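# Place yellow sponge on desk holding blue foam block

## Task

Set the yellow sponge down on the desk that has a blue foam block on it, resting on the desk top itself and not on any item lying there. If no desk in the room carries such a block, put the sponge inside the tote near the door instead, entirely within it and not overhanging its rim. The foam blocks must stay exactly where they were and unrotated, nothing new may be left on the floor, the cartons must stay standing on their desks, and the robot must not tip over or finish leaning. Anything that stays in place only because the robot holds it at the end does not count.

## Robot and tools

ROBOT. A Hello Robot Stretch 3 with a single arm. It has a two-wheeled base (0.33 m long, 0.34 m wide), a lift that raises the arm along a mast, and a telescoping arm that reaches out to the robot's right side. It has a wrist with yaw, pitch and roll, a two-finger gripper, and a pan/tilt head. The base only drives straight or spins in place; it cannot slide sideways. To move the gripper forward or back, drive the base. Spins pivot about the point between the drive wheels, 0.05 m behind the front edge. With the arm in and the wrist folded, a spin sweeps a circle of radius 0.28 m. An unfolded, level gripper reaches past that circle.

FRAMES. Base frame: origin on the floor between the drive wheels, x forward, y left, z up. hand_pose is reported in this frame, at the point where the closed fingertips meet. With all wrist joints at zero, that frame's x points up, its y points back along the arm toward the mast, and its z points to the robot's rear. Odometry frame: the base frame where the scene began. Heading is positive to the left, from -3.142 to 3.142.

execute_actions. Argument "actions" is a list holding one action or none. An empty list just reports the state and images. Optional "cameras" is a list of names: head_camera, nav_camera, wrist_camera or all. If left out, null or ["all"], every camera is returned; [] returns none. An action may contain the following.
- "base": exactly one of two relative moves, measured from where the base last reported itself. {"translate_m": d} is a straight drive in metres, -1 to 1, with forward positive. {"rotate_rad": d} is a spin in radians, -3.2 to 3.2, with left (counter-clockwise seen from above) positive.
- "joints": absolute targets, keyed by joint name.
  - lift_m: 0 to 1.1 m, the height of the arm.
  - arm_m: 0 to 0.52 m, the extension.
  - wrist_yaw_rad: -1.345 to 4.42. 0 points the gripper along the arm, positive swings it toward the front, 3.0 folds it over the base.
  - wrist_pitch_rad: -1.57 to 0.451. 0 is level; negative tips the fingertips down.
  - wrist_roll_rad: -2.911 to 2.911. At 0 the fingers sit side by side.
  - gripper_m: -0.089 to 0.179, larger is wider. The real fingertip gap is about 0.007 less when nearly shut and 0.025 less when fully open, and it is zero below 0.007.
  - head_pan_rad: -3.953 to 1.73. 0 faces forward, positive turns left, -1.57 looks along the arm.
  - head_tilt_rad: -1.53 to 0.419. Negative looks down.
- "contact_limits": {"arm_m": effort percent, 1 to 100}. The arm motion halts (contact_stop) when its effort reaches that level. Lower values are gentler, but a value that is too low stops the arm immediately.
All motions in an action begin together. No action runs past 15 s. Bad keys or out-of-range numbers reject the whole call, and nothing moves. A joint or base left out of an action may still be pushing toward its earlier target. If a result reports a stop, the rest of that reply's motion, wait and finished_scene calls are skipped.

wait: {"seconds": 0 to 10}. Nothing new is commanded; it returns the same state and images as an empty action.

zoom_image: {"camera": one of the three, "region": [x0, y0, x1, y1]} in pixels of that camera's latest full image, with (0, 0) at the top left. The region is at most 504 by 504.

finished_scene: {"scene": the number of the current scene}. It ends the scene for good and reports success. Call it only once the goal is met and stable without the robot holding anything.

RESULTS.
- base_status and joint_status give how each motion ended. "done" for the base means the wheels turned as commanded, even if they slipped. "off_target" means it stopped short and may still be pushing. After contact_stop, time_out or torque_fault, the old target is dropped. The arm and lift go slack after a contact_stop: a slack lift can sink under load, and closing the fingers on a surface pushes it up.
- on_its_own lists uncommanded behaviour; "held at" there means the held target, not the actual position.
- joint_positions gives the joint readings. The done tolerances are lift and arm ±0.004, wrist yaw and roll ±0.02, pitch ±0.05, gripper ±0.004, head ±0.02.
- motor_effort is percent of maximum, positive toward higher joint values, with the peak in brackets. It is noisy and biased. Positive wheel effort pushes the robot forward.
- lidar_m gives 12 distances in metres from the base origin, in 30-degree sectors. The 1st is straight ahead and they run counter-clockwise (4th left, 7th behind, 10th right); "-" means nothing seen. The scan plane sits 0.17 m above the floor, so it sees table legs, not tops. It misses clear objects, and the robot's own parts can block sectors 5, 6, 9 and 10.
- wrist_depth_mm (45 to 1000) and head_depth_mm (280 to 4000) are 7x7 grids of median depths; the head grid is sideways, like its image.
- base_odometry comes from wheel turns only. turned_by_wheels and turned_by_imu give the turn since the last result. base_tilt gives forward and right lean in degrees, with a fixed bias of a few degrees.
- The contact_limits line shows the limit in force, the default and the maximum.
- The pictures line names the returned images in order.

CAMERAS. head_camera (896x504) and nav_camera (672x504, fisheye) ride on the head; wrist_camera (644x364) is on the gripper. Intrinsics are given, and T_world_to_cam maps the base frame into each camera. Expect small calibration errors, larger for the wrist camera.

SPEED. The base is fast (0.30 m/s, 1.9 rad/s) only when stowed: lift_m under 0.30, arm_m under 0.03 and wrist_yaw_rad over 2.54. Otherwise it is capped at 0.10 m/s and 0.63 rad/s. Fewer, shorter motions are better. The robot keeps its last command while you compose a reply.

GRIPPING. Close to a gripper_m value below the object's width to hold it. Open to at least 0.02 above the value where contact happened to let go. Readings do not confirm a grasp, so check the images. Over-squeezing triggers a stall guard that weakens the grip; send a different value to squeeze again.

SAFETY.
- Fold or unfold the wrist only with lift_m 0.32 to 0.95, pitch -0.4 and roll near 0; once folded, the lift may go down to 0.25.
- With yaw below -0.4, keep pitch at -0.5 or lower.
- Pushing something solid with the gripper above about 0.45 m can tip the robot, and a second push after a contact_stop makes that more likely.
- Never drive while the gripper grips, hooks or presses something fixed.
- If the robot snags or leans, undo the last move in small steps, free the gripper, and lower the lift to about 0.2.
- The wrist and head have no contact stop. Sustained strain switches a wrist servo off for 10 s (torque_fault).
- Avoid dropping, slamming or hard pushing, knocking things over or onto the floor, and disturbing the foam blocks or cartons. Loose items may be nudged briefly by outside forces.

Each tool is called after "Request:" by a JSON object that holds its "op" and its "data".

## Session

Request:
{"op": "execute_actions", "data": {"actions": [{"joints":{"head_tilt_rad":-0.5}}]}}

Scene clock: 0.87 s.
base_odometry: x=+0.000 y=+0.000 heading=+0.000 (m, m, rad; odometry frame)
turned_by_wheels: +0.000 (rad since the last result)
turned_by_imu: +0.000 (rad since the last result)
base_tilt: forward=+1.0 right=-0.4 (deg)
lidar_m: 1.66 1.89 2.22 1.85 1.71 1.43 1.43 2.14 2.06 2.14 1.77 1.65
head_depth_mm: 1727 1843 1289 2139 2130 1666 1348 / 1817 1956 1658 2227 1984 1658 1354 / 1918 2057 2205 2400 2143 1655 1356 / 2021 2166 2346 2571 2141 1680 1362 / 2120 2312 2532 2731 2154 1675 1365 / 2241 2492 2682 2928 2171 1674 1362 / 2423 2595 2773 2887 2166 1674 1366
base_status: not commanded
joint_positions: lift_m=+0.371 arm_m=+0.002 wrist_yaw_rad=+2.858 wrist_pitch_rad=-0.309 wrist_roll_rad=-0.003 gripper_m=+0.037 head_pan_rad=+0.011 head_tilt_rad=-0.493
joint_status: all done
motor_effort: left_wheel=-1(1) right_wheel=+0(0) lift_m=+36(37) arm_m=+1(1) wrist_yaw_rad=+0(1) wrist_pitch_rad=+6(6) wrist_roll_rad=+0(0) gripper_m=+0(0) head_pan_rad=+0(0) head_tilt_rad=-3(25) (%)
hand_pose: x=+0.0450 y=+0.0803 z=+0.4087 quat_wxyz=(+0.207, +0.706, +0.010, +0.678) (m; base frame)
wrist_depth_mm: - - - - - - - / - - - - - - - / - - - - - - - / - - - - - - - / - 876 862 877 908 917 933 / 723 726 726 711 764 734 740 / 609 - 586 594 594 619 609
pictures: head_camera (sideways: a quarter turn clockwise sets it upright), nav_camera (sideways: a quarter turn counterclockwise sets it upright), wrist_camera
camera_calibration (this result's frames):
head_camera: T_world_to_cam=[[-0.434427, 0.0288336, -0.900245, 1.18895], [-0.000349769, 0.999482, 0.0321808, -0.0363929], [0.900707, 0.0142951, -0.434192, 0.519123], [0, 0, 0, 1]] pos_world=[0.0489201, -0.00532845, 1.29691]
nav_camera: T_world_to_cam=[[0.461342, -0.0266577, 0.886822, -1.12136], [-0.00883734, -0.999637, -0.0254515, 0.0813149], [0.887178, 0.00390472, -0.46141, 0.555275], [0, 0, 0, 1]] pos_world=[0.0254221, 0.0492242, 1.25273]
wrist_camera: T_world_to_cam=[[0.964204, -0.265147, 0.00280754, -0.0263529], [-0.110213, -0.410375, -0.905232, 0.447414], [0.241172, 0.872519, -0.424908, 0.257578], [0, 0, 0, 1]] pos_world=[0.0126, -0.0481217, 0.514535]
Images, in order (width x height): head_camera 896x504, nav_camera 672x504, wrist_camera 644x364.

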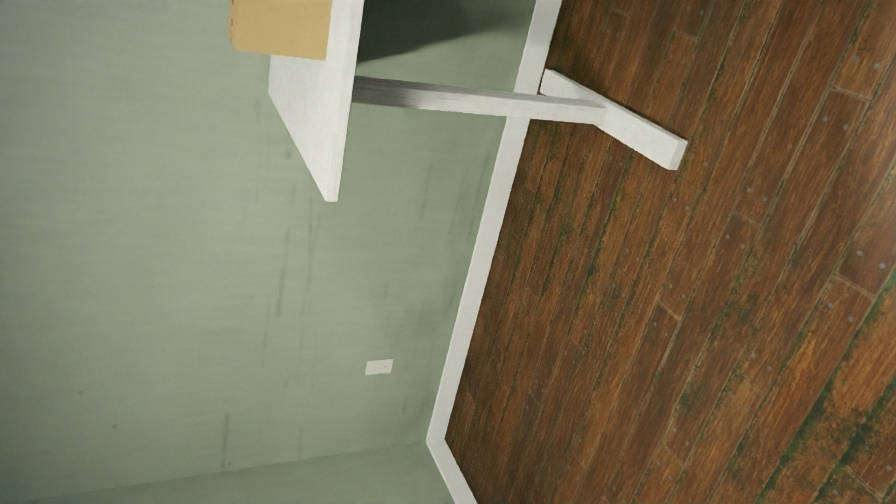

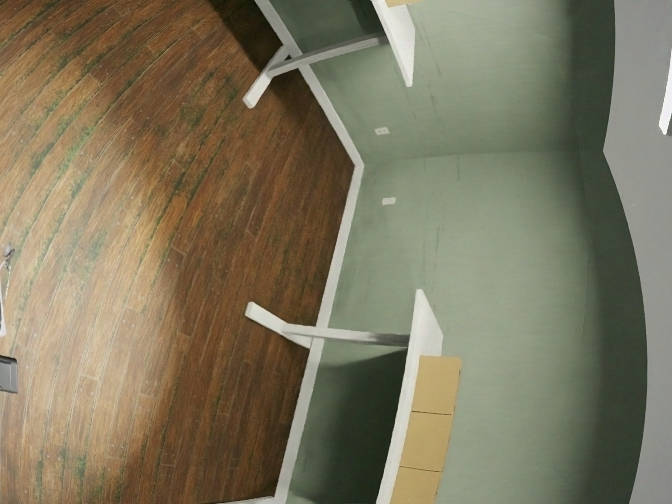

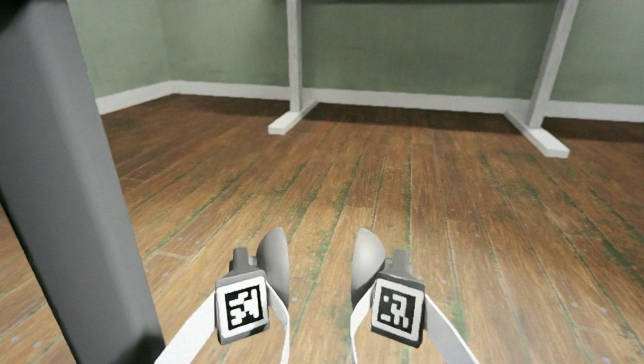

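Blocks hidden behind cartons probably. Scan.

Request:
{"op": "execute_actions", "data": {"actions": [{"joints":{"head_pan_rad":1.3}}], "cameras": ["nav_camera"]}}

Request:
{"op": "execute_actions", "data": {"actions": [{"joints":{"head_pan_rad":-1.0}}], "cameras": ["nav_camera"]}}

Request:
{"op": "execute_actions", "data": {"actions": [{"joints":{"head_pan_rad":-2.3}}], "cameras": ["nav_camera"]}}

Request:
{"op": "execute_actions", "data": {"actions": [{"joints":{"head_pan_rad":-3.6}}], "cameras": ["nav_camera"]}}

Scene clock: 2.77 s.
base_odometry: x=+0.000 y=+0.000 heading=+0.000 (m, m, rad; odometry frame)
turned_by_wheels: +0.000 (rad since the last result)
turned_by_imu: +0.001 (rad since the last result)
base_tilt: forward=+0.9 right=-0.4 (deg)
lidar_m: 1.65 1.89 2.21 1.85 1.72 1.43 1.44 2.14 2.07 2.14 1.77 1.66
head_depth_mm: 1809 1914 1463 2312 2141 1666 1349 / 1858 1953 1502 2343 2135 1657 1355 / 1902 2016 1534 2415 2152 1674 1348 / 1939 2081 2022 2483 2145 1653 1355 / 1997 2123 1876 2541 2103 1658 1362 / 2039 2179 2399 2597 2171 1668 1358 / 2084 2261 2467 2679 2147 1669 1368
base_status: not commanded
joint_positions: lift_m=+0.371 arm_m=+0.002 wrist_yaw_rad=+2.858 wrist_pitch_rad=-0.309 wrist_roll_rad=-0.003 gripper_m=+0.037 head_pan_rad=+1.293 head_tilt_rad=-0.494
joint_status: all done
motor_effort: left_wheel=-1(1) right_wheel=+0(0) lift_m=+37(37) arm_m=+1(1) wrist_yaw_rad=+0(0) wrist_pitch_rad=+6(6) wrist_roll_rad=+0(0) gripper_m=+0(1) head_pan_rad=+5(52) head_tilt_rad=-2(3) (%)
hand_pose: x=+0.0450 y=+0.0803 z=+0.4087 quat_wxyz=(+0.207, +0.706, +0.010, +0.678) (m; base frame)
wrist_depth_mm: - - - - - - - / - - - - - - - / - - - - - - - / - - - - - - - / - 900 918 929 913 910 914 / 721 721 731 731 763 729 754 / 601 - 594 614 579 606 618
pictures: nav_camera (sideways: a quarter turn counterclockwise sets it upright)
camera_calibration (this result's frames):
nav_camera: T_world_to_cam=[[0.157141, 0.434777, 0.886722, -1.11938], [0.955623, -0.29349, -0.0254472, 0.075426], [0.24918, 0.851371, -0.461602, 0.559417], [0, 0, 0, 1]] pos_world=[-0.0355749, 0.0325446, 1.25272]
Images, in order (width x height): nav_camera 672x504.

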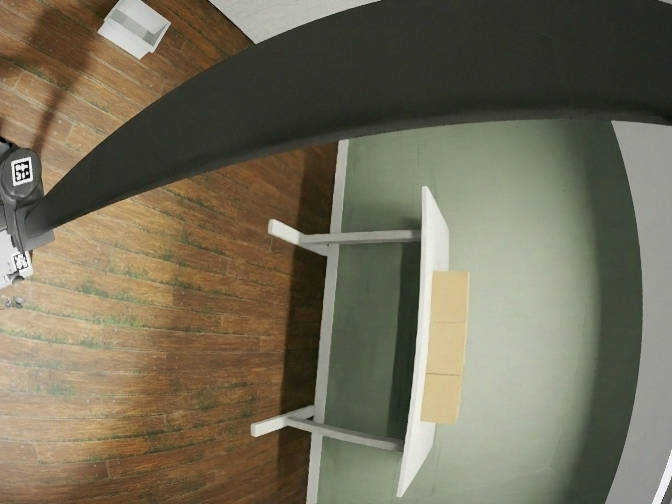

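Scene clock: 4.47 s.
base_odometry: x=+0.000 y=+0.000 heading=+0.000 (m, m, rad; odometry frame)
turned_by_wheels: +0.000 (rad since the last result)
turned_by_imu: +0.000 (rad since the last result)
base_tilt: forward=+0.9 right=-0.3 (deg)
lidar_m: 1.65 1.89 2.22 1.85 1.72 1.44 1.43 2.14 2.07 2.14 1.77 1.65
head_depth_mm: 2348 2529 2813 2961 2149 1654 1349 / 2186 2401 2617 2810 2161 1665 1347 / 2095 2249 2463 2650 2165 1668 1357 / 1993 2139 1778 2474 2079 1667 1360 / 1897 1985 1426 2357 2133 1675 1361 / 1804 1916 1368 2245 2169 1675 1364 / 1736 1808 1299 2101 2171 1685 1363
base_status: not commanded
joint_positions: lift_m=+0.371 arm_m=+0.002 wrist_yaw_rad=+2.858 wrist_pitch_rad=-0.309 wrist_roll_rad=-0.003 gripper_m=+0.037 head_pan_rad=-0.993 head_tilt_rad=-0.494
joint_status: all done
motor_effort: left_wheel=-1(0) right_wheel=+0(0) lift_m=+36(37) arm_m=+1(1) wrist_yaw_rad=+0(0) wrist_pitch_rad=+6(6) wrist_roll_rad=+0(0) gripper_m=-1(0) head_pan_rad=-4(52) head_tilt_rad=-2(3) (%)
hand_pose: x=+0.0450 y=+0.0803 z=+0.4087 quat_wxyz=(+0.207, +0.706, +0.010, +0.678) (m; base frame)
wrist_depth_mm: - - - - - - - / - - - - - - - / - - - - - - - / - - - - - - - / - 899 897 908 916 938 927 / 729 715 736 715 748 747 729 / 607 - 594 609 592 608 608
pictures: nav_camera (sideways: a quarter turn counterclockwise sets it upright)
camera_calibration (this result's frames):
nav_camera: T_world_to_cam=[[0.225449, -0.403745, 0.886658, -1.11971], [-0.847995, -0.529393, -0.0254445, 0.0864245], [0.479664, -0.746145, -0.461725, 0.558171], [0, 0, 0, 1]] pos_world=[0.0579905, 0.0101513, 1.25272]
Images, in order (width x height): nav_camera 672x504.

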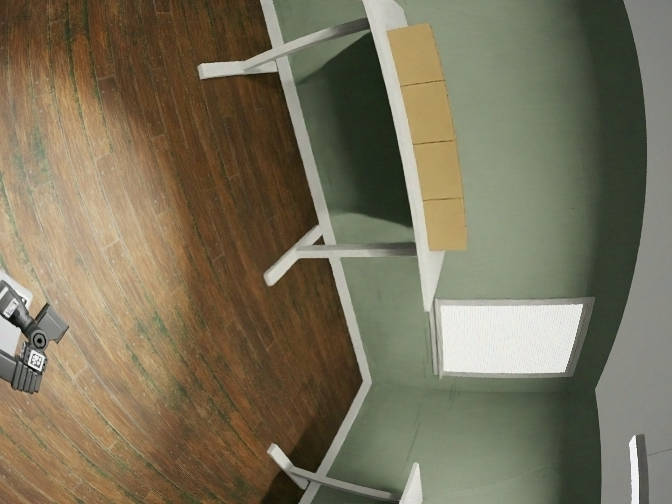

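Scene clock: 5.70 s.
base_odometry: x=+0.000 y=+0.000 heading=+0.000 (m, m, rad; odometry frame)
turned_by_wheels: +0.000 (rad since the last result)
turned_by_imu: +0.000 (rad since the last result)
base_tilt: forward=+1.0 right=-0.3 (deg)
lidar_m: 1.65 1.89 2.21 1.85 1.72 1.43 1.43 2.14 2.06 2.15 1.77 1.65
head_depth_mm: 2359 2557 2785 2940 2140 1649 1345 / 2318 2500 2717 2858 2150 1665 1355 / 2262 2427 2656 2832 2142 1676 1350 / 2211 2380 2218 2652 2135 1686 1361 / 2163 2249 2535 2709 2167 1659 1361 / 2124 2229 2477 2454 2145 1670 1359 / 2061 2205 2424 2639 2178 1678 1365
base_status: not commanded
joint_positions: lift_m=+0.371 arm_m=+0.002 wrist_yaw_rad=+2.858 wrist_pitch_rad=-0.309 wrist_roll_rad=-0.003 gripper_m=+0.037 head_pan_rad=-2.293 head_tilt_rad=-0.494
joint_status: all done
motor_effort: left_wheel=-1(0) right_wheel=+0(0) lift_m=+37(36) arm_m=+1(1) wrist_yaw_rad=+1(0) wrist_pitch_rad=+6(6) wrist_roll_rad=+0(0) gripper_m=+0(0) head_pan_rad=-4(52) head_tilt_rad=-2(2) (%)
hand_pose: x=+0.0450 y=+0.0803 z=+0.4087 quat_wxyz=(+0.207, +0.706, +0.010, +0.678) (m; base frame)
wrist_depth_mm: - - - - - - - / - - - - - - - / - - - - - - - / - - - - - - - / - 932 923 915 907 911 942 / 721 728 763 715 762 730 733 / 602 - 577 603 579 608 609
pictures: nav_camera (sideways: a quarter turn counterclockwise sets it upright)
camera_calibration (this result's frames):
nav_camera: T_world_to_cam=[[-0.328741, -0.325251, 0.886646, -1.11631], [-0.736937, 0.675482, -0.0254439, 0.0857464], [-0.590638, -0.661767, -0.461748, 0.56473], [0, 0, 0, 1]] pos_world=[0.0297628, -0.0472831, 1.25272]
Images, in order (width x height): nav_camera 672x504.

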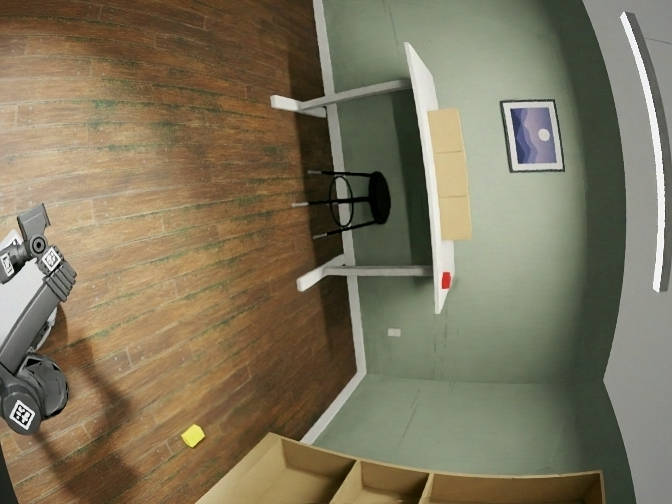

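Scene clock: 6.93 s.
base_odometry: x=+0.000 y=+0.000 heading=+0.000 (m, m, rad; odometry frame)
turned_by_wheels: +0.000 (rad since the last result)
turned_by_imu: +0.000 (rad since the last result)
base_tilt: forward=+1.0 right=-0.4 (deg)
lidar_m: 1.66 1.89 2.22 1.84 1.72 1.43 1.43 2.14 2.06 2.15 1.78 1.65
head_depth_mm: 1410 1507 1631 1771 1915 1657 1355 / 1426 1532 1659 1823 1975 1550 1351 / 1433 1548 1677 1820 1981 1574 1360 / 1447 1541 1691 1847 1985 1655 1354 / 1453 1545 1690 1862 1981 1664 1354 / 1378 1513 1627 1660 1919 1666 1361 / 1419 1535 1637 1765 1897 1678 1356
base_status: not commanded
joint_positions: lift_m=+0.371 arm_m=+0.002 wrist_yaw_rad=+2.858 wrist_pitch_rad=-0.309 wrist_roll_rad=-0.003 gripper_m=+0.037 head_pan_rad=-3.593 head_tilt_rad=-0.494
joint_status: all done
motor_effort: left_wheel=+0(1) right_wheel=+0(0) lift_m=+36(36) arm_m=+1(1) wrist_yaw_rad=+0(1) wrist_pitch_rad=+6(6) wrist_roll_rad=+0(0) gripper_m=-1(0) head_pan_rad=-5(53) head_tilt_rad=-3(3) (%)
hand_pose: x=+0.0450 y=+0.0803 z=+0.4087 quat_wxyz=(+0.207, +0.706, +0.010, +0.678) (m; base frame)
wrist_depth_mm: - - - - - - - / - - - - - - - / - - - - - - - / - - - - - - - / - 898 896 913 905 918 925 / 725 732 743 719 763 740 724 / 602 - 581 609 586 602 624
pictures: nav_camera (sideways: a quarter turn counterclockwise sets it upright)
camera_calibration (this result's frames):
nav_camera: T_world_to_cam=[[-0.40135, 0.229764, 0.886638, -1.11586], [0.453739, 0.890771, -0.0254436, 0.0784828], [-0.795638, 0.39209, -0.461764, 0.566001], [0, 0, 0, 1]] pos_world=[-0.0331295, -0.035449, 1.25272]
Images, in order (width x height): nav_camera 672x504.

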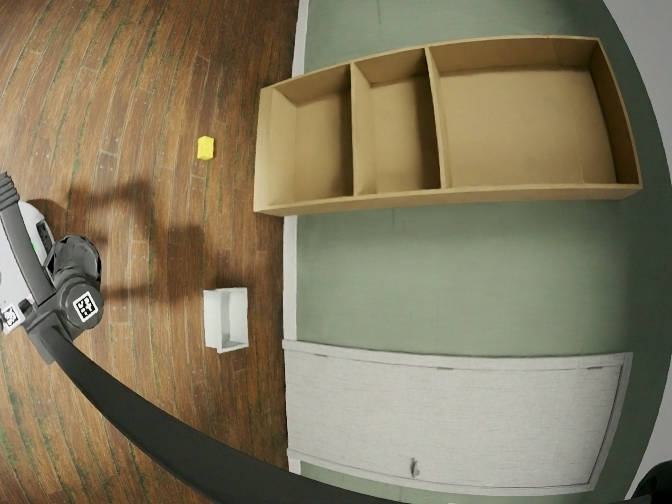

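Request:
{"op": "execute_actions", "data": {"actions": [{"base":{"rotate_rad":-2.74},"joints":{"lift_m":0.27,"head_pan_rad":-1.4,"head_tilt_rad":-1.1}}], "cameras": []}}

Request:
{"op": "execute_actions", "data": {"actions": [{"base":{"translate_m":1.0}}], "cameras": []}}

Request:
{"op": "execute_actions", "data": {"actions": [{"joints":{"lift_m":0.34,"wrist_pitch_rad":-0.4}}], "cameras": ["head_camera"]}}

Request:
{"op": "execute_actions", "data": {"actions": [{"joints":{"wrist_yaw_rad":0,"gripper_m":0.15}}], "cameras": []}}

Request:
{"op": "execute_actions", "data": {"actions": [{"joints":{"wrist_pitch_rad":-1.5,"arm_m":0.1}}]}}

Scene clock: 12.10 s.
base_odometry: x=+0.000 y=+0.000 heading=-2.740 (m, m, rad; odometry frame)
turned_by_wheels: -2.740 (rad since the last result)
turned_by_imu: -2.733 (rad since the last result)
base_tilt: forward=+0.9 right=-0.4 (deg)
lidar_m: 1.79 2.06 2.15 1.77 2.06 1.65 2.39 1.89 1.85 1.80 1.69 1.43
head_depth_mm: 2169 1927 1675 1488 1321 1204 1099 / 2118 1938 1684 1482 1325 1217 - / 1956 1933 1683 1494 1325 1229 - / 1858 1934 1676 1472 1324 1238 - / 1750 1917 1640 1488 1331 1198 1097 / 1652 1853 1630 1491 1331 1209 1101 / 1596 1822 1652 1486 1337 1203 1098
base_status: done
joint_positions: lift_m=+0.270 arm_m=+0.002 wrist_yaw_rad=+2.858 wrist_pitch_rad=-0.310 wrist_roll_rad=-0.003 gripper_m=+0.037 head_pan_rad=-1.407 head_tilt_rad=-1.087
joint_status: all done
motor_effort: left_wheel=+4(15) right_wheel=-2(6) lift_m=+30(33) arm_m=+1(0) wrist_yaw_rad=+1(1) wrist_pitch_rad=+7(7) wrist_roll_rad=+0(0) gripper_m=+0(0) head_pan_rad=+5(53) head_tilt_rad=-5(30) (%)
hand_pose: x=+0.0449 y=+0.0802 z=+0.3079 quat_wxyz=(+0.207, +0.706, +0.010, +0.678) (m; base frame)
wrist_depth_mm: - - - - - - - / - - - - - - - / - - - - - - - / - 980 955 979 957 991 969 / - 698 724 738 727 713 752 / 562 587 588 582 603 585 584 / 479 - - 489 474 494 486
pictures: none
No camera images: the call's "cameras" was empty. Leave "cameras" out to get every camera's image.

Scene clock: 17.20 s.
base_odometry: x=-0.920 y=-0.391 heading=-2.740 (m, m, rad; odometry frame)
turned_by_wheels: +0.000 (rad since the last result)
turned_by_imu: +0.009 (rad since the last result)
base_tilt: forward=+0.9 right=-0.4 (deg)
lidar_m: 1.42 1.26 1.20 1.77 2.19 2.51 2.86 2.56 1.73 0.89 1.04 0.84
head_depth_mm: 1456 1790 1680 1468 1325 1198 1100 / 1364 1677 1693 1481 1331 1214 - / 1275 1544 1679 1487 1334 1227 - / 913 1119 1447 1463 1324 1230 - / 1006 1024 1492 1434 1326 1207 1104 / 1025 980 1445 1418 1326 1205 1101 / 974 959 1331 1369 1336 1202 1095
base_status: done
joint_positions: lift_m=+0.270 arm_m=+0.002 wrist_yaw_rad=+2.858 wrist_pitch_rad=-0.310 wrist_roll_rad=-0.003 gripper_m=+0.037 head_pan_rad=-1.406 head_tilt_rad=-1.087
joint_status: not commanded
motor_effort: left_wheel=+3(15) right_wheel=-1(3) lift_m=+31(31) arm_m=+0(0) wrist_yaw_rad=+0(0) wrist_pitch_rad=+7(7) wrist_roll_rad=+0(0) gripper_m=+0(1) head_pan_rad=+4(4) head_tilt_rad=-5(5) (%)
hand_pose: x=+0.0449 y=+0.0801 z=+0.3078 quat_wxyz=(+0.207, +0.706, +0.010, +0.677) (m; base frame)
wrist_depth_mm: - - - - - - - / - - - - - - - / - - - - - - - / - 955 967 997 971 956 966 / - 716 716 746 736 727 731 / 567 578 593 578 602 579 604 / 492 - - 486 477 493 490
pictures: none
No camera images: the call's "cameras" was empty. Leave "cameras" out to get every camera's image.

Scene clock: 18.67 s.
base_odometry: x=-0.920 y=-0.391 heading=-2.740 (m, m, rad; odometry frame)
turned_by_wheels: +0.000 (rad since the last result)
turned_by_imu: +0.000 (rad since the last result)
base_tilt: forward=+0.9 right=-0.4 (deg)
lidar_m: 1.42 1.26 1.20 1.78 2.19 2.51 2.87 2.57 1.73 0.89 1.04 0.84
head_depth_mm: 1451 1790 1680 1457 1326 1199 1093 / 1350 1665 1685 1485 1327 1220 - / 1275 1545 1675 1474 1329 1240 - / 914 1117 1450 1467 1330 1229 - / 1003 1024 1484 1441 1328 1209 1100 / 1026 981 1446 1419 1335 1204 1104 / 971 961 1348 1374 1332 1198 1107
base_status: not commanded
joint_positions: lift_m=+0.340 arm_m=+0.002 wrist_yaw_rad=+2.858 wrist_pitch_rad=-0.413 wrist_roll_rad=-0.003 gripper_m=+0.037 head_pan_rad=-1.406 head_tilt_rad=-1.087
joint_status: all done
motor_effort: left_wheel=+3(3) right_wheel=-1(1) lift_m=+42(42) arm_m=+0(1) wrist_yaw_rad=+1(1) wrist_pitch_rad=+6(6) wrist_roll_rad=+0(0) gripper_m=+1(0) head_pan_rad=+4(4) head_tilt_rad=-5(5) (%)
hand_pose: x=+0.0417 y=+0.0689 z=+0.3535 quat_wxyz=(+0.242, +0.704, +0.047, +0.666) (m; base frame)
wrist_depth_mm: - - - - - - - / - - - - - - - / - - - - - - - / - 883 911 925 912 912 919 / 717 721 721 723 724 726 720 / 596 - 610 602 624 606 607 / 503 - - 520 498 524 520
pictures: head_camera (sideways: a quarter turn clockwise sets it upright)
camera_calibration (this result's frames):
head_camera: T_world_to_cam=[[-0.108095, 0.857145, -0.503606, 0.670017], [0.99035, 0.137039, 0.020673, -0.0274333], [0.0867335, -0.496511, -0.863686, 1.08273], [0, 0, 0, 1]] pos_world=[0.00568514, -0.0329564, 1.27313]
Images, in order (width x height): head_camera 896x504.

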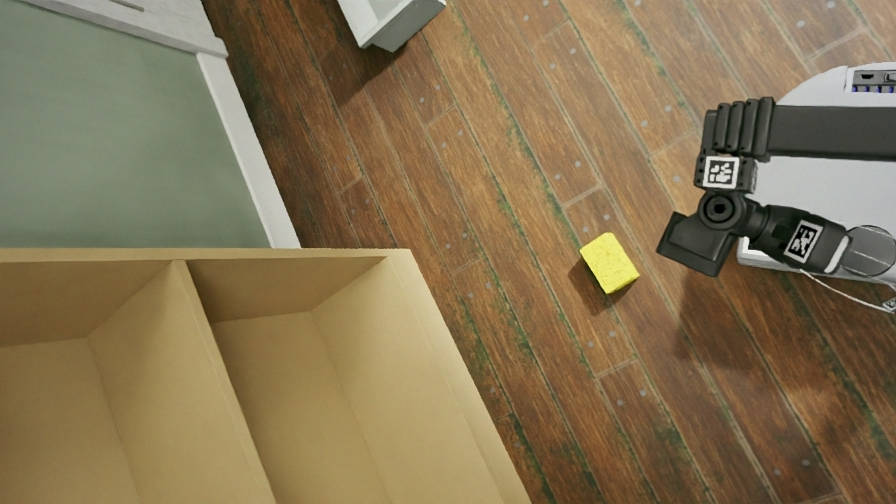

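Scene clock: 21.10 s.
base_odometry: x=-0.920 y=-0.391 heading=-2.740 (m, m, rad; odometry frame)
turned_by_wheels: +0.000 (rad since the last result)
turned_by_imu: +0.001 (rad since the last result)
base_tilt: forward=+0.9 right=-0.4 (deg)
lidar_m: 1.41 1.26 1.20 1.77 2.19 2.52 2.87 2.57 1.73 0.89 1.04 0.84
head_depth_mm: 1460 1788 1672 1464 1322 1202 1100 / 1352 1669 1674 1483 1327 1218 - / 1277 1548 1685 1478 1335 1233 - / 911 1121 1448 1467 1337 1226 - / 1007 1023 1486 1443 1332 1201 1100 / 1027 982 1444 1425 1322 1202 1100 / 971 958 1337 1364 1328 1203 1108
base_status: not commanded
joint_positions: lift_m=+0.340 arm_m=+0.002 wrist_yaw_rad=+0.003 wrist_pitch_rad=-0.413 wrist_roll_rad=-0.003 gripper_m=+0.150 head_pan_rad=-1.406 head_tilt_rad=-1.087
joint_status: all done
motor_effort: left_wheel=+2(3) right_wheel=-1(1) lift_m=+42(42) arm_m=+0(0) wrist_yaw_rad=-2(3) wrist_pitch_rad=+6(6) wrist_roll_rad=+0(0) gripper_m=+0(91) head_pan_rad=+4(4) head_tilt_rad=-5(5) (%)
hand_pose: x=-0.0208 y=-0.3721 z=+0.3535 quat_wxyz=(+0.694, +0.147, -0.690, -0.144) (m; base frame)
wrist_depth_mm: 639 706 711 - - - - / 687 751 781 - - - - / 724 806 829 - - - - / 713 688 747 929 877 785 913 / 583 616 714 733 726 735 726 / 568 - 596 596 613 - 604 / 526 494 515 521 510 497 534
pictures: none
No camera images: the call's "cameras" was empty. Leave "cameras" out to get every camera's image.

Scene clock: 23.07 s.
base_odometry: x=-0.920 y=-0.391 heading=-2.740 (m, m, rad; odometry frame)
turned_by_wheels: +0.000 (rad since the last result)
turned_by_imu: +0.001 (rad since the last result)
base_tilt: forward=+0.9 right=-0.4 (deg)
lidar_m: 1.41 1.26 1.20 1.78 2.19 2.52 2.86 2.57 1.73 0.89 1.04 0.85
head_depth_mm: 1452 1784 1672 1451 1329 1199 1101 / 1358 1669 1688 1483 1328 1206 - / 1272 1552 1685 1476 1350 1183 - / 914 1118 1452 1468 1328 1202 - / 1007 1025 1485 1437 1330 1200 1098 / 1021 983 1451 1406 1325 1208 1102 / 970 960 1336 1369 1332 1210 1103
base_status: not commanded
joint_positions: lift_m=+0.340 arm_m=+0.100 wrist_yaw_rad=+0.002 wrist_pitch_rad=-1.495 wrist_roll_rad=-0.003 gripper_m=+0.150 head_pan_rad=-1.406 head_tilt_rad=-1.087
joint_status: all done
motor_effort: left_wheel=+3(3) right_wheel=-2(1) lift_m=+42(42) arm_m=+5(8) wrist_yaw_rad=-1(3) wrist_pitch_rad=-3(4) wrist_roll_rad=+0(0) gripper_m=+0(0) head_pan_rad=+4(4) head_tilt_rad=-5(5) (%)
hand_pose: x=-0.0216 y=-0.2400 z=+0.2212 quat_wxyz=(+0.520, +0.482, -0.517, -0.480) (m; base frame)
wrist_depth_mm: 374 370 326 366 374 367 372 / 377 370 373 372 377 376 372 / 384 378 372 376 383 375 376 / 384 383 380 381 383 382 384 / 385 385 389 392 389 383 386 / 388 - 392 - - - 392 / 397 398 393 - - - 398
pictures: head_camera (sideways: a quarter turn clockwise sets it upright), nav_camera (sideways: a quarter turn counterclockwise sets it upright), wrist_camera
camera_calibration (this result's frames):
head_camera: T_world_to_cam=[[-0.108095, 0.857145, -0.503606, 0.670017], [0.99035, 0.13704, 0.020673, -0.0274333], [0.0867336, -0.496511, -0.863686, 1.08273], [0, 0, 0, 1]] pos_world=[0.00568515, -0.0329564, 1.27313]
nav_camera: T_world_to_cam=[[0.112373, -0.871463, 0.477414, -0.585688], [-0.991033, -0.133246, -0.00995624, 0.0671191], [0.0722898, -0.472014, -0.878622, 1.10288], [0, 0, 0, 1]] pos_world=[0.052606, 0.0191111, 1.2493]
wrist_camera: T_world_to_cam=[[-0.999879, -0.00935791, -0.0124386, -0.0242738], [-0.0100176, 0.998487, 0.0540769, 0.267004], [0.0119138, 0.054195, -0.998459, 0.398943], [0, 0, 0, 1]] pos_world=[-0.0263491, -0.288448, 0.383588]
Images, in order (width x height): head_camera 896x504, nav_camera 672x504, wrist_camera 644x364.

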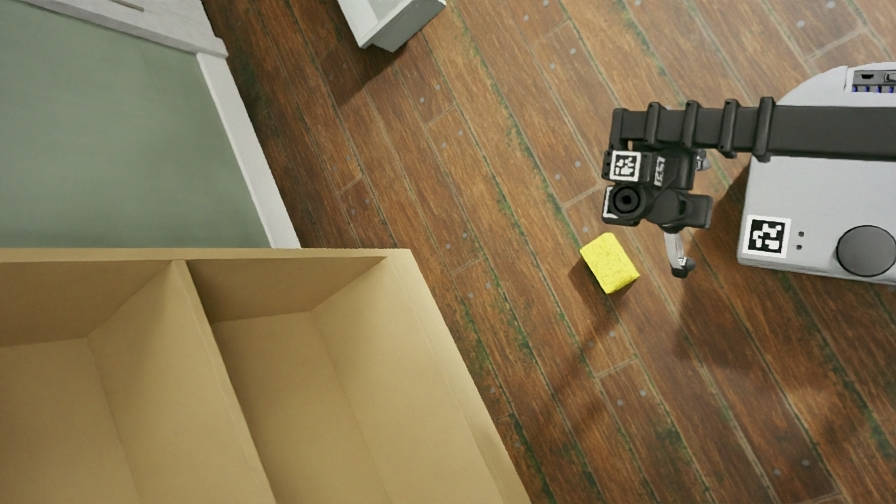

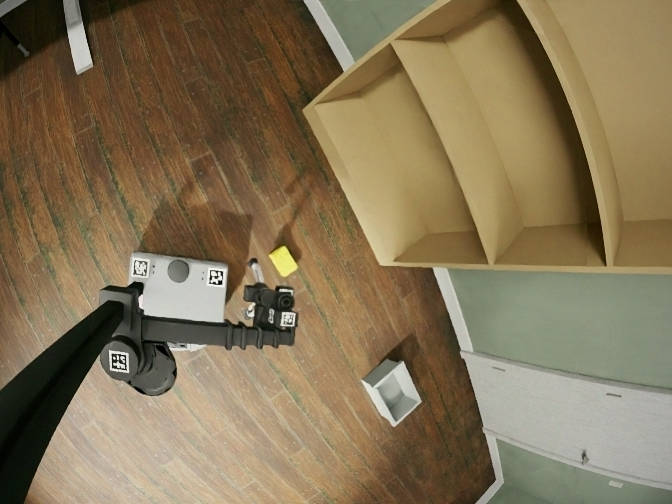

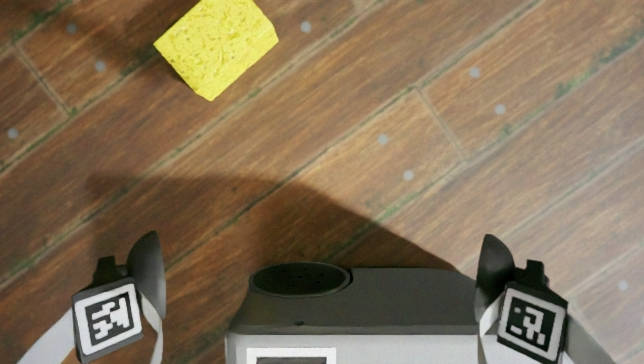

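Request:
{"op": "execute_actions", "data": {"actions": [{"base":{"translate_m":0.105},"joints":{"wrist_roll_rad":0.87,"arm_m":0.266,"lift_m":0.27}}], "cameras": ["wrist_camera"]}}

Scene clock: 25.90 s.
base_odometry: x=-1.017 y=-0.432 heading=-2.740 (m, m, rad; odometry frame)
turned_by_wheels: +0.000 (rad since the last result)
turned_by_imu: +0.002 (rad since the last result)
base_tilt: forward=+1.0 right=-0.3 (deg)
lidar_m: 1.34 1.18 1.16 1.76 2.26 2.62 2.97 2.65 1.64 0.97 0.97 0.75
head_depth_mm: 1368 1705 1668 1478 1327 1199 1094 / 1274 1572 1682 1492 1330 1202 - / 887 1129 1620 1488 1267 1212 - / 984 1002 1456 1435 1331 1214 - / 1014 978 1469 1421 1328 1206 1098 / 957 955 1352 1390 1327 1201 1100 / 907 960 1260 1366 1313 1207 1099
base_status: done
joint_positions: lift_m=+0.270 arm_m=+0.266 wrist_yaw_rad=+0.001 wrist_pitch_rad=-1.496 wrist_roll_rad=+0.867 gripper_m=+0.150 head_pan_rad=-1.406 head_tilt_rad=-1.087
joint_status: all done
motor_effort: left_wheel=+3(8) right_wheel=-1(2) lift_m=+30(38) arm_m=+5(9) wrist_yaw_rad=-1(2) wrist_pitch_rad=-2(3) wrist_roll_rad=+1(0) gripper_m=+1(1) head_pan_rad=+4(4) head_tilt_rad=-5(5) (%)
hand_pose: x=-0.0216 y=-0.4055 z=+0.1516 quat_wxyz=(+0.253, +0.235, -0.688, -0.639) (m; base frame)
wrist_depth_mm: 312 308 300 298 294 290 290 / 314 309 305 304 298 289 291 / 320 312 314 306 300 299 297 / 323 319 313 266 310 304 299 / 326 322 320 269 308 308 303 / 335 - 320 324 314 - 306 / 337 336 328 323 320 319 -
pictures: wrist_camera
camera_calibration (this result's frames):
wrist_camera: T_world_to_cam=[[-0.651075, 0.755829, -0.0694617, 0.299813], [0.751564, 0.65477, 0.0801806, 0.3092], [0.106084, -0.0000013359, -0.994357, 0.317846], [0, 0, 0, 1]] pos_world=[-0.0709011, -0.429061, 0.312086]
Images, in order (width x height): wrist_camera 644x364.

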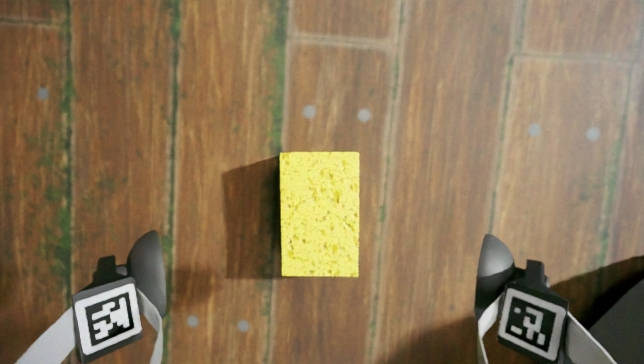

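Request:
{"op": "execute_actions", "data": {"actions": [{"joints":{"lift_m":0.145}}], "cameras": []}}

Request:
{"op": "execute_actions", "data": {"actions": [{"joints":{"gripper_m":0.02}}], "cameras": []}}

Request:
{"op": "execute_actions", "data": {"actions": [{"joints":{"lift_m":0.36,"head_pan_rad":0.9,"head_tilt_rad":-0.3}}]}}

Request:
{"op": "execute_actions", "data": {"actions": [{"joints":{"arm_m":0,"wrist_pitch_rad":-0.4,"wrist_roll_rad":0}}], "cameras": []}}

Request:
{"op": "execute_actions", "data": {"actions": [{"joints":{"wrist_yaw_rad":2.8}}], "cameras": ["wrist_camera"]}}

Scene clock: 28.73 s.
base_odometry: x=-1.017 y=-0.432 heading=-2.740 (m, m, rad; odometry frame)
turned_by_wheels: +0.000 (rad since the last result)
turned_by_imu: +0.001 (rad since the last result)
base_tilt: forward=+0.8 right=-0.4 (deg)
lidar_m: 1.34 1.18 1.16 1.76 2.25 2.62 2.97 2.66 1.63 0.88 0.97 0.75
head_depth_mm: 1368 1714 1683 1479 1319 1202 1099 / 1286 1566 1673 1480 1332 1203 - / 888 1128 1625 1475 1371 1213 - / 983 997 1454 1448 1328 1218 - / 1016 979 1459 1408 1330 1201 1096 / 955 960 1354 1388 1330 1198 1094 / 907 958 1258 1368 1314 1203 1101
base_status: not commanded
joint_positions: lift_m=+0.145 arm_m=+0.266 wrist_yaw_rad=+0.001 wrist_pitch_rad=-1.496 wrist_roll_rad=+0.867 gripper_m=+0.150 head_pan_rad=-1.406 head_tilt_rad=-1.087
joint_status: all done
motor_effort: left_wheel=+2(2) right_wheel=-1(1) lift_m=+31(30) arm_m=+5(5) wrist_yaw_rad=-1(1) wrist_pitch_rad=-3(3) wrist_roll_rad=+1(1) gripper_m=+0(0) head_pan_rad=+4(4) head_tilt_rad=-5(5) (%)
hand_pose: x=-0.0216 y=-0.4055 z=+0.0266 quat_wxyz=(+0.253, +0.235, -0.688, -0.639) (m; base frame)
wrist_depth_mm: 182 179 178 175 173 171 169 / 183 183 179 178 175 174 171 / 186 186 184 179 179 175 173 / 190 188 140 137 179 178 176 / 194 191 186 139 183 181 178 / 195 - 191 141 185 - 181 / - 196 193 143 187 187 183
pictures: none
No camera images: the call's "cameras" was empty. Leave "cameras" out to get every camera's image.

Scene clock: 30.53 s.
base_odometry: x=-1.017 y=-0.432 heading=-2.740 (m, m, rad; odometry frame)
turned_by_wheels: +0.000 (rad since the last result)
turned_by_imu: +0.000 (rad since the last result)
base_tilt: forward=+0.9 right=-0.4 (deg)
lidar_m: 1.34 1.18 1.16 1.76 2.26 2.61 2.96 2.66 1.63 0.88 0.98 0.75
head_depth_mm: 1375 1703 1674 1482 1329 1202 1096 / 1276 1572 1678 1484 1329 1205 - / 889 1130 1610 1487 1369 1216 - / 983 1001 1456 1442 1328 1218 - / 1013 979 1468 1420 1331 1200 1097 / 956 955 1355 1395 1331 1208 1100 / 907 962 1250 1366 1317 1200 1096
base_status: not commanded
joint_positions: lift_m=+0.145 arm_m=+0.266 wrist_yaw_rad=+0.001 wrist_pitch_rad=-1.496 wrist_roll_rad=+0.867 gripper_m=+0.021 head_pan_rad=-1.406 head_tilt_rad=-1.087
joint_status: all done
motor_effort: left_wheel=+2(2) right_wheel=-1(2) lift_m=+30(30) arm_m=+6(5) wrist_yaw_rad=-2(1) wrist_pitch_rad=-3(2) wrist_roll_rad=+1(1) gripper_m=-20(98) head_pan_rad=+4(4) head_tilt_rad=-5(5) (%)
hand_pose: x=-0.0216 y=-0.4055 z=+0.0266 quat_wxyz=(+0.253, +0.235, -0.688, -0.639) (m; base frame)
wrist_depth_mm: 182 179 177 176 173 170 170 / 184 183 180 178 176 174 172 / 188 185 183 180 177 176 174 / 189 188 186 134 179 178 175 / 192 190 188 136 182 180 179 / 196 193 139 138 138 184 182 / 198 196 194 140 189 186 182
pictures: none
No camera images: the call's "cameras" was empty. Leave "cameras" out to get every camera's image.

Scene clock: 33.33 s.
base_odometry: x=-1.017 y=-0.432 heading=-2.740 (m, m, rad; odometry frame)
turned_by_wheels: +0.000 (rad since the last result)
turned_by_imu: +0.001 (rad since the last result)
base_tilt: forward=+0.9 right=-0.4 (deg)
lidar_m: 1.34 1.18 1.16 1.76 2.25 2.61 2.96 2.65 1.63 0.87 0.97 0.75
head_depth_mm: 1372 1441 1493 1571 1648 1729 1577 / 1405 1465 1529 1558 983 1781 1570 / 1442 1503 1570 1405 1251 1800 1480 / 1467 1545 1617 1403 1776 1883 1593 / 1515 1585 1664 1071 1470 1894 1540 / 1543 1618 1717 1076 1511 1843 1542 / 1579 1648 1766 1093 1954 1512 1547
base_status: not commanded
joint_positions: lift_m=+0.360 arm_m=+0.266 wrist_yaw_rad=+0.001 wrist_pitch_rad=-1.496 wrist_roll_rad=+0.867 gripper_m=+0.021 head_pan_rad=+0.893 head_tilt_rad=-0.310
joint_status: all done
motor_effort: left_wheel=+3(3) right_wheel=-2(1) lift_m=+42(44) arm_m=+5(6) wrist_yaw_rad=-1(1) wrist_pitch_rad=-3(3) wrist_roll_rad=+1(1) gripper_m=-19(18) head_pan_rad=+4(53) head_tilt_rad=+4(32) (%)
hand_pose: x=-0.0216 y=-0.4055 z=+0.2412 quat_wxyz=(+0.253, +0.235, -0.688, -0.639) (m; base frame)
wrist_depth_mm: 399 395 390 387 380 376 372 / 402 405 397 391 388 384 375 / 409 402 403 392 390 388 381 / 421 411 402 134 395 399 387 / 421 417 407 136 399 398 392 / 427 426 140 138 138 402 - / 438 428 424 140 413 - -
pictures: head_camera (sideways: a quarter turn clockwise sets it upright), nav_camera (sideways: a quarter turn counterclockwise sets it upright), wrist_camera
camera_calibration (this result's frames):
head_camera: T_world_to_cam=[[-0.190924, -0.18342, -0.964316, 1.2711], [-0.775446, 0.63052, 0.0335999, -0.0335203], [0.601857, 0.754189, -0.262614, 0.297653], [0, 0, 0, 1]] pos_world=[0.0375446, 0.0297929, 1.30503]
nav_camera: T_world_to_cam=[[0.20761, 0.207132, 0.956031, -1.21014], [0.769051, -0.638545, -0.0286594, 0.0807525], [0.604532, 0.741186, -0.291863, 0.336358], [0, 0, 0, 1]] pos_world=[-0.0142058, 0.0529183, 1.25741]
wrist_camera: T_world_to_cam=[[-0.651075, 0.755829, -0.0694617, 0.306042], [0.751564, 0.65477, 0.0801806, 0.302021], [0.106084, -0.0000013352, -0.994357, 0.406936], [0, 0, 0, 1]] pos_world=[-0.0709011, -0.429069, 0.401682]
Images, in order (width x height): head_camera 896x504, nav_camera 672x504, wrist_camera 644x364.

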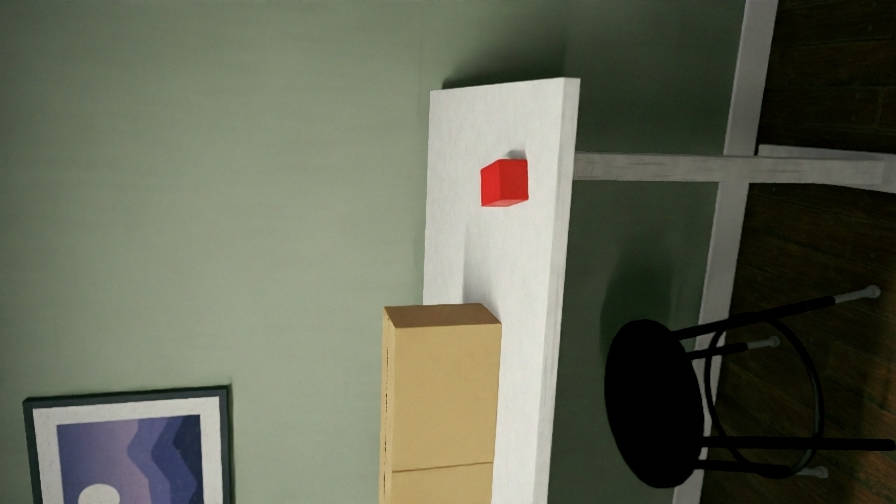

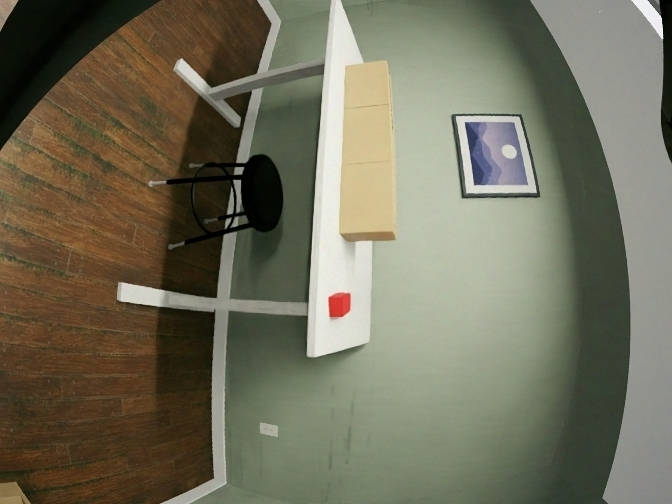

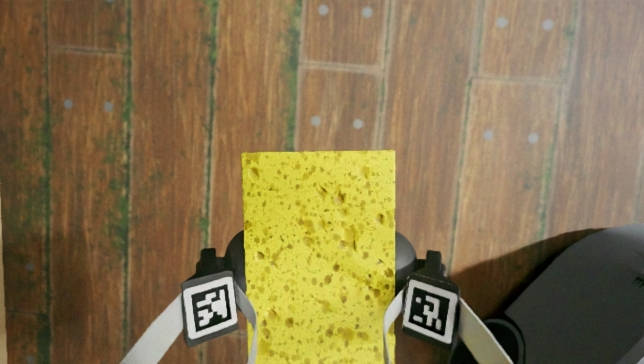

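Scene clock: 36.50 s.
base_odometry: x=-1.017 y=-0.432 heading=-2.740 (m, m, rad; odometry frame)
turned_by_wheels: +0.000 (rad since the last result)
turned_by_imu: +0.001 (rad since the last result)
base_tilt: forward=+0.9 right=-0.3 (deg)
lidar_m: 1.34 1.18 1.16 1.76 2.25 2.61 2.96 2.65 1.63 0.88 0.97 0.75
head_depth_mm: 1371 1432 1495 1572 1640 1721 1590 / 1410 1458 1533 1557 977 1788 1584 / 1436 1495 1577 1400 1252 1808 1486 / 1470 1543 1619 1420 1785 1895 1599 / 1510 1584 1663 1072 1464 1898 1541 / 1536 1609 1712 1079 1514 1843 1556 / 1570 1656 1755 1096 1952 1511 1552
base_status: not commanded
joint_positions: lift_m=+0.360 arm_m=+0.002 wrist_yaw_rad=+0.001 wrist_pitch_rad=-0.421 wrist_roll_rad=+0.003 gripper_m=+0.021 head_pan_rad=+0.893 head_tilt_rad=-0.310
joint_status: all done
joint sent to its limit — the command would take arm_m past its lower limit, so that joint was sent only as far as its limit.
motor_effort: left_wheel=+2(2) right_wheel=-2(1) lift_m=+42(42) arm_m=-3(3) wrist_yaw_rad=-1(1) wrist_pitch_rad=+9(9) wrist_roll_rad=-2(4) gripper_m=-19(19) head_pan_rad=+5(5) head_tilt_rad=+4(4) (%)
hand_pose: x=-0.0212 y=-0.3714 z=+0.3719 quat_wxyz=(+0.691, +0.148, -0.692, -0.148) (m; base frame)
wrist_depth_mm: 596 691 734 - - - - / 617 709 815 - - - - / 639 749 864 - - - - / 667 722 677 134 893 863 871 / 585 622 646 137 725 741 755 / 528 585 139 138 138 630 632 / 521 526 516 140 503 532 545
pictures: none
No camera images: the call's "cameras" was empty. Leave "cameras" out to get every camera's image.

Scene clock: 38.90 s.
base_odometry: x=-1.017 y=-0.432 heading=-2.740 (m, m, rad; odometry frame)
turned_by_wheels: +0.000 (rad since the last result)
turned_by_imu: +0.001 (rad since the last result)
base_tilt: forward=+1.0 right=-0.3 (deg)
lidar_m: 1.34 1.18 1.16 1.76 2.25 2.62 2.96 2.65 1.64 0.88 0.97 0.75
head_depth_mm: 1372 1431 1502 1565 1651 1731 1580 / 1396 1468 1540 1560 980 1788 1583 / 1446 1495 1570 1404 1247 1812 1490 / 1483 1549 1615 1410 1779 1877 1583 / 1503 1578 1657 1071 1461 1887 1545 / 1533 1609 1698 1073 1507 1833 1547 / 1563 1649 1756 1098 1961 1526 1551
base_status: not commanded
joint_positions: lift_m=+0.360 arm_m=+0.002 wrist_yaw_rad=+2.797 wrist_pitch_rad=-0.421 wrist_roll_rad=+0.003 gripper_m=+0.021 head_pan_rad=+0.893 head_tilt_rad=-0.310
joint_status: all done
motor_effort: left_wheel=+3(3) right_wheel=-1(1) lift_m=+42(42) arm_m=-3(3) wrist_yaw_rad=+3(3) wrist_pitch_rad=+9(9) wrist_roll_rad=-2(2) gripper_m=-18(18) head_pan_rad=+4(4) head_tilt_rad=+4(4) (%)
hand_pose: x=+0.0545 y=+0.0635 z=+0.3719 quat_wxyz=(+0.264, +0.707, +0.027, +0.655) (m; base frame)
wrist_depth_mm: - - - - - - - / - - - - - - - / - - - - - - - / - 913 875 135 897 916 919 / - 752 713 136 729 761 750 / - 627 140 138 138 619 614 / 531 - 505 140 508 541 538
pictures: wrist_camera
camera_calibration (this result's frames):
wrist_camera: T_world_to_cam=[[0.945415, -0.325837, -0.00449505, -0.0322541], [-0.174108, -0.493418, -0.852188, 0.397302], [0.275456, 0.806454, -0.523216, 0.29319], [0, 0, 0, 1]] pos_world=[0.018906, -0.0509178, 0.491833]
Images, in order (width x height): wrist_camera 644x364.

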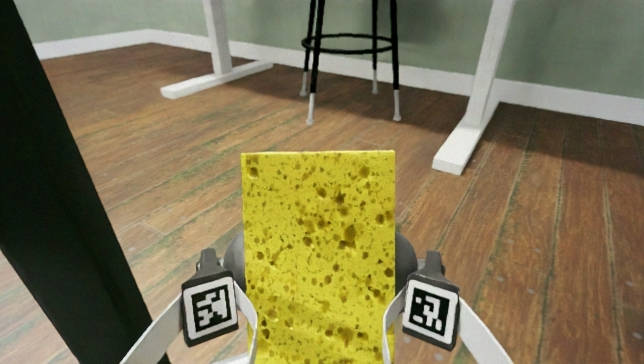

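Request:
{"op": "execute_actions", "data": {"actions": [{"base":{"rotate_rad":2.0},"joints":{"lift_m":0.29,"head_pan_rad":-0.4,"head_tilt_rad":-0.6}}], "cameras": []}}

Request:
{"op": "execute_actions", "data": {"actions": [{"base":{"translate_m":1.0}}], "cameras": []}}

Request:
{"op": "execute_actions", "data": {"actions": [{"base":{"translate_m":0.55}}], "cameras": ["nav_camera"]}}

Scene clock: 42.77 s.
base_odometry: x=-1.017 y=-0.432 heading=-0.740 (m, m, rad; odometry frame)
turned_by_wheels: +2.000 (rad since the last result)
turned_by_imu: +1.996 (rad since the last result)
base_tilt: forward=+0.9 right=-0.3 (deg)
lidar_m: 2.25 2.61 2.98 2.66 1.85 0.88 0.97 0.75 1.25 1.63 1.16 1.16
head_depth_mm: 1720 1125 1134 2035 1776 1523 1271 / 1897 1251 2109 2313 1889 1507 1274 / 2117 1528 1881 2238 1908 1517 1271 / 2400 2488 2912 2511 1896 1524 1270 / 2629 2857 3167 2529 1900 1532 1282 / 2475 2699 2943 2514 1910 1529 1278 / 2366 2507 2739 2537 1910 1524 1288
base_status: done
joint_positions: lift_m=+0.290 arm_m=+0.002 wrist_yaw_rad=+2.797 wrist_pitch_rad=-0.420 wrist_roll_rad=+0.003 gripper_m=+0.021 head_pan_rad=-0.393 head_tilt_rad=-0.593
joint_status: all done
motor_effort: left_wheel=-5(14) right_wheel=+2(8) lift_m=+30(39) arm_m=-3(3) wrist_yaw_rad=+1(2) wrist_pitch_rad=+9(9) wrist_roll_rad=-2(2) gripper_m=-19(19) head_pan_rad=-4(52) head_tilt_rad=-3(21) (%)
hand_pose: x=+0.0544 y=+0.0636 z=+0.3024 quat_wxyz=(+0.264, +0.707, +0.027, +0.655) (m; base frame)
wrist_depth_mm: - - - - - - - / - - - - - - - / - - - - - - - / - 809 737 134 759 802 819 / - 659 619 136 602 651 624 / - 543 140 138 137 529 534 / 456 - - 141 431 465 452
pictures: none
No camera images: the call's "cameras" was empty. Leave "cameras" out to get every camera's image.

Scene clock: 47.87 s.
base_odometry: x=-0.278 y=-1.106 heading=-0.740 (m, m, rad; odometry frame)
turned_by_wheels: +0.000 (rad since the last result)
turned_by_imu: +0.009 (rad since the last result)
base_tilt: forward=+1.0 right=-0.4 (deg)
lidar_m: 1.73 1.31 1.98 2.88 3.29 2.26 1.68 2.02 1.12 0.84 1.01 1.74
head_depth_mm: 1518 1620 1723 1847 1881 1515 1240 / 1685 1822 1948 2136 1896 1524 1273 / 1854 2020 2196 2368 1902 1523 1272 / 1789 1948 2159 2354 1917 1528 1272 / 1676 1815 1998 2201 1902 1528 1276 / 1580 1708 1869 2057 1908 1530 1272 / 1495 1603 1743 1914 1926 1522 1278
base_status: done
joint_positions: lift_m=+0.290 arm_m=+0.002 wrist_yaw_rad=+2.798 wrist_pitch_rad=-0.420 wrist_roll_rad=+0.003 gripper_m=+0.021 head_pan_rad=-0.393 head_tilt_rad=-0.593
joint_status: not commanded
motor_effort: left_wheel=-5(12) right_wheel=+2(6) lift_m=+31(31) arm_m=-3(3) wrist_yaw_rad=+2(2) wrist_pitch_rad=+9(9) wrist_roll_rad=-2(2) gripper_m=-19(19) head_pan_rad=-4(5) head_tilt_rad=-3(3) (%)
hand_pose: x=+0.0543 y=+0.0637 z=+0.3025 quat_wxyz=(+0.264, +0.707, +0.027, +0.655) (m; base frame)
wrist_depth_mm: - - - - - - - / - - - - - - - / - - - - - - - / - 807 722 134 755 791 822 / - 649 619 136 614 640 649 / - 531 139 138 137 541 537 / 462 - - 140 434 456 455
pictures: none
No camera images: the call's "cameras" was empty. Leave "cameras" out to get every camera's image.

Scene clock: 51.33 s.
base_odometry: x=+0.128 y=-1.477 heading=-0.740 (m, m, rad; odometry frame)
turned_by_wheels: +0.000 (rad since the last result)
turned_by_imu: +0.005 (rad since the last result)
base_tilt: forward=+1.0 right=-0.5 (deg)
lidar_m: 1.19 0.83 1.44 1.78 3.41 2.85 2.22 1.63 1.12 0.85 1.34 1.33
head_depth_mm: 1408 1496 1614 1742 1813 1516 1264 / 1410 1547 1730 1918 1886 1526 1270 / 1295 1426 1584 1813 1902 1527 1268 / 1213 1325 1442 1637 1775 1519 1269 / 1135 1232 1346 1503 1679 1520 1274 / 1070 1164 1261 1398 1541 1531 1280 / 1009 1090 1178 1297 1420 1487 1275
base_status: done
joint_positions: lift_m=+0.290 arm_m=+0.002 wrist_yaw_rad=+2.798 wrist_pitch_rad=-0.420 wrist_roll_rad=+0.003 gripper_m=+0.021 head_pan_rad=-0.393 head_tilt_rad=-0.594
joint_status: not commanded
motor_effort: left_wheel=-5(11) right_wheel=+2(7) lift_m=+30(31) arm_m=-3(3) wrist_yaw_rad=+2(1) wrist_pitch_rad=+9(9) wrist_roll_rad=-2(2) gripper_m=-18(19) head_pan_rad=-4(4) head_tilt_rad=-3(3) (%)
hand_pose: x=+0.0543 y=+0.0637 z=+0.3025 quat_wxyz=(+0.264, +0.707, +0.027, +0.655) (m; base frame)
wrist_depth_mm: - - - - - - 973 / - - - - - - - / - - - - - 907 - / - 799 745 135 731 811 827 / - 643 611 136 615 629 642 / - 538 140 138 137 531 532 / 466 - - 140 430 453 452
pictures: nav_camera (sideways: a quarter turn counterclockwise sets it upright)
camera_calibration (this result's frames):
nav_camera: T_world_to_cam=[[0.493427, -0.239005, 0.836305, -1.05568], [-0.403505, -0.91468, -0.0233323, 0.0809602], [0.770528, -0.32594, -0.547768, 0.66835], [0, 0, 0, 1]] pos_world=[0.0385869, 0.0395819, 1.25086]
Images, in order (width x height): nav_camera 672x504.

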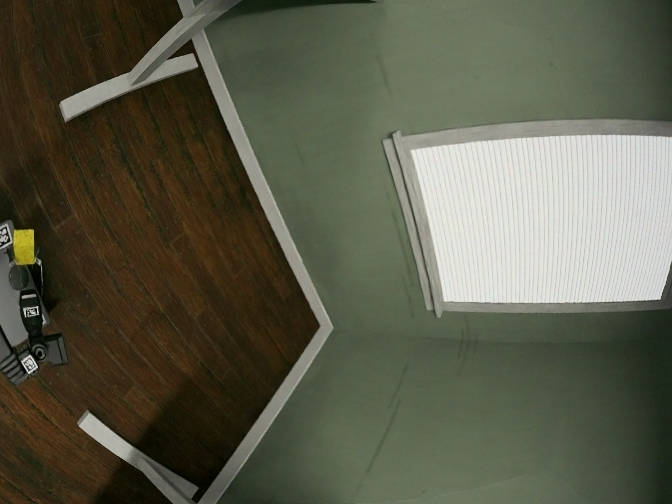

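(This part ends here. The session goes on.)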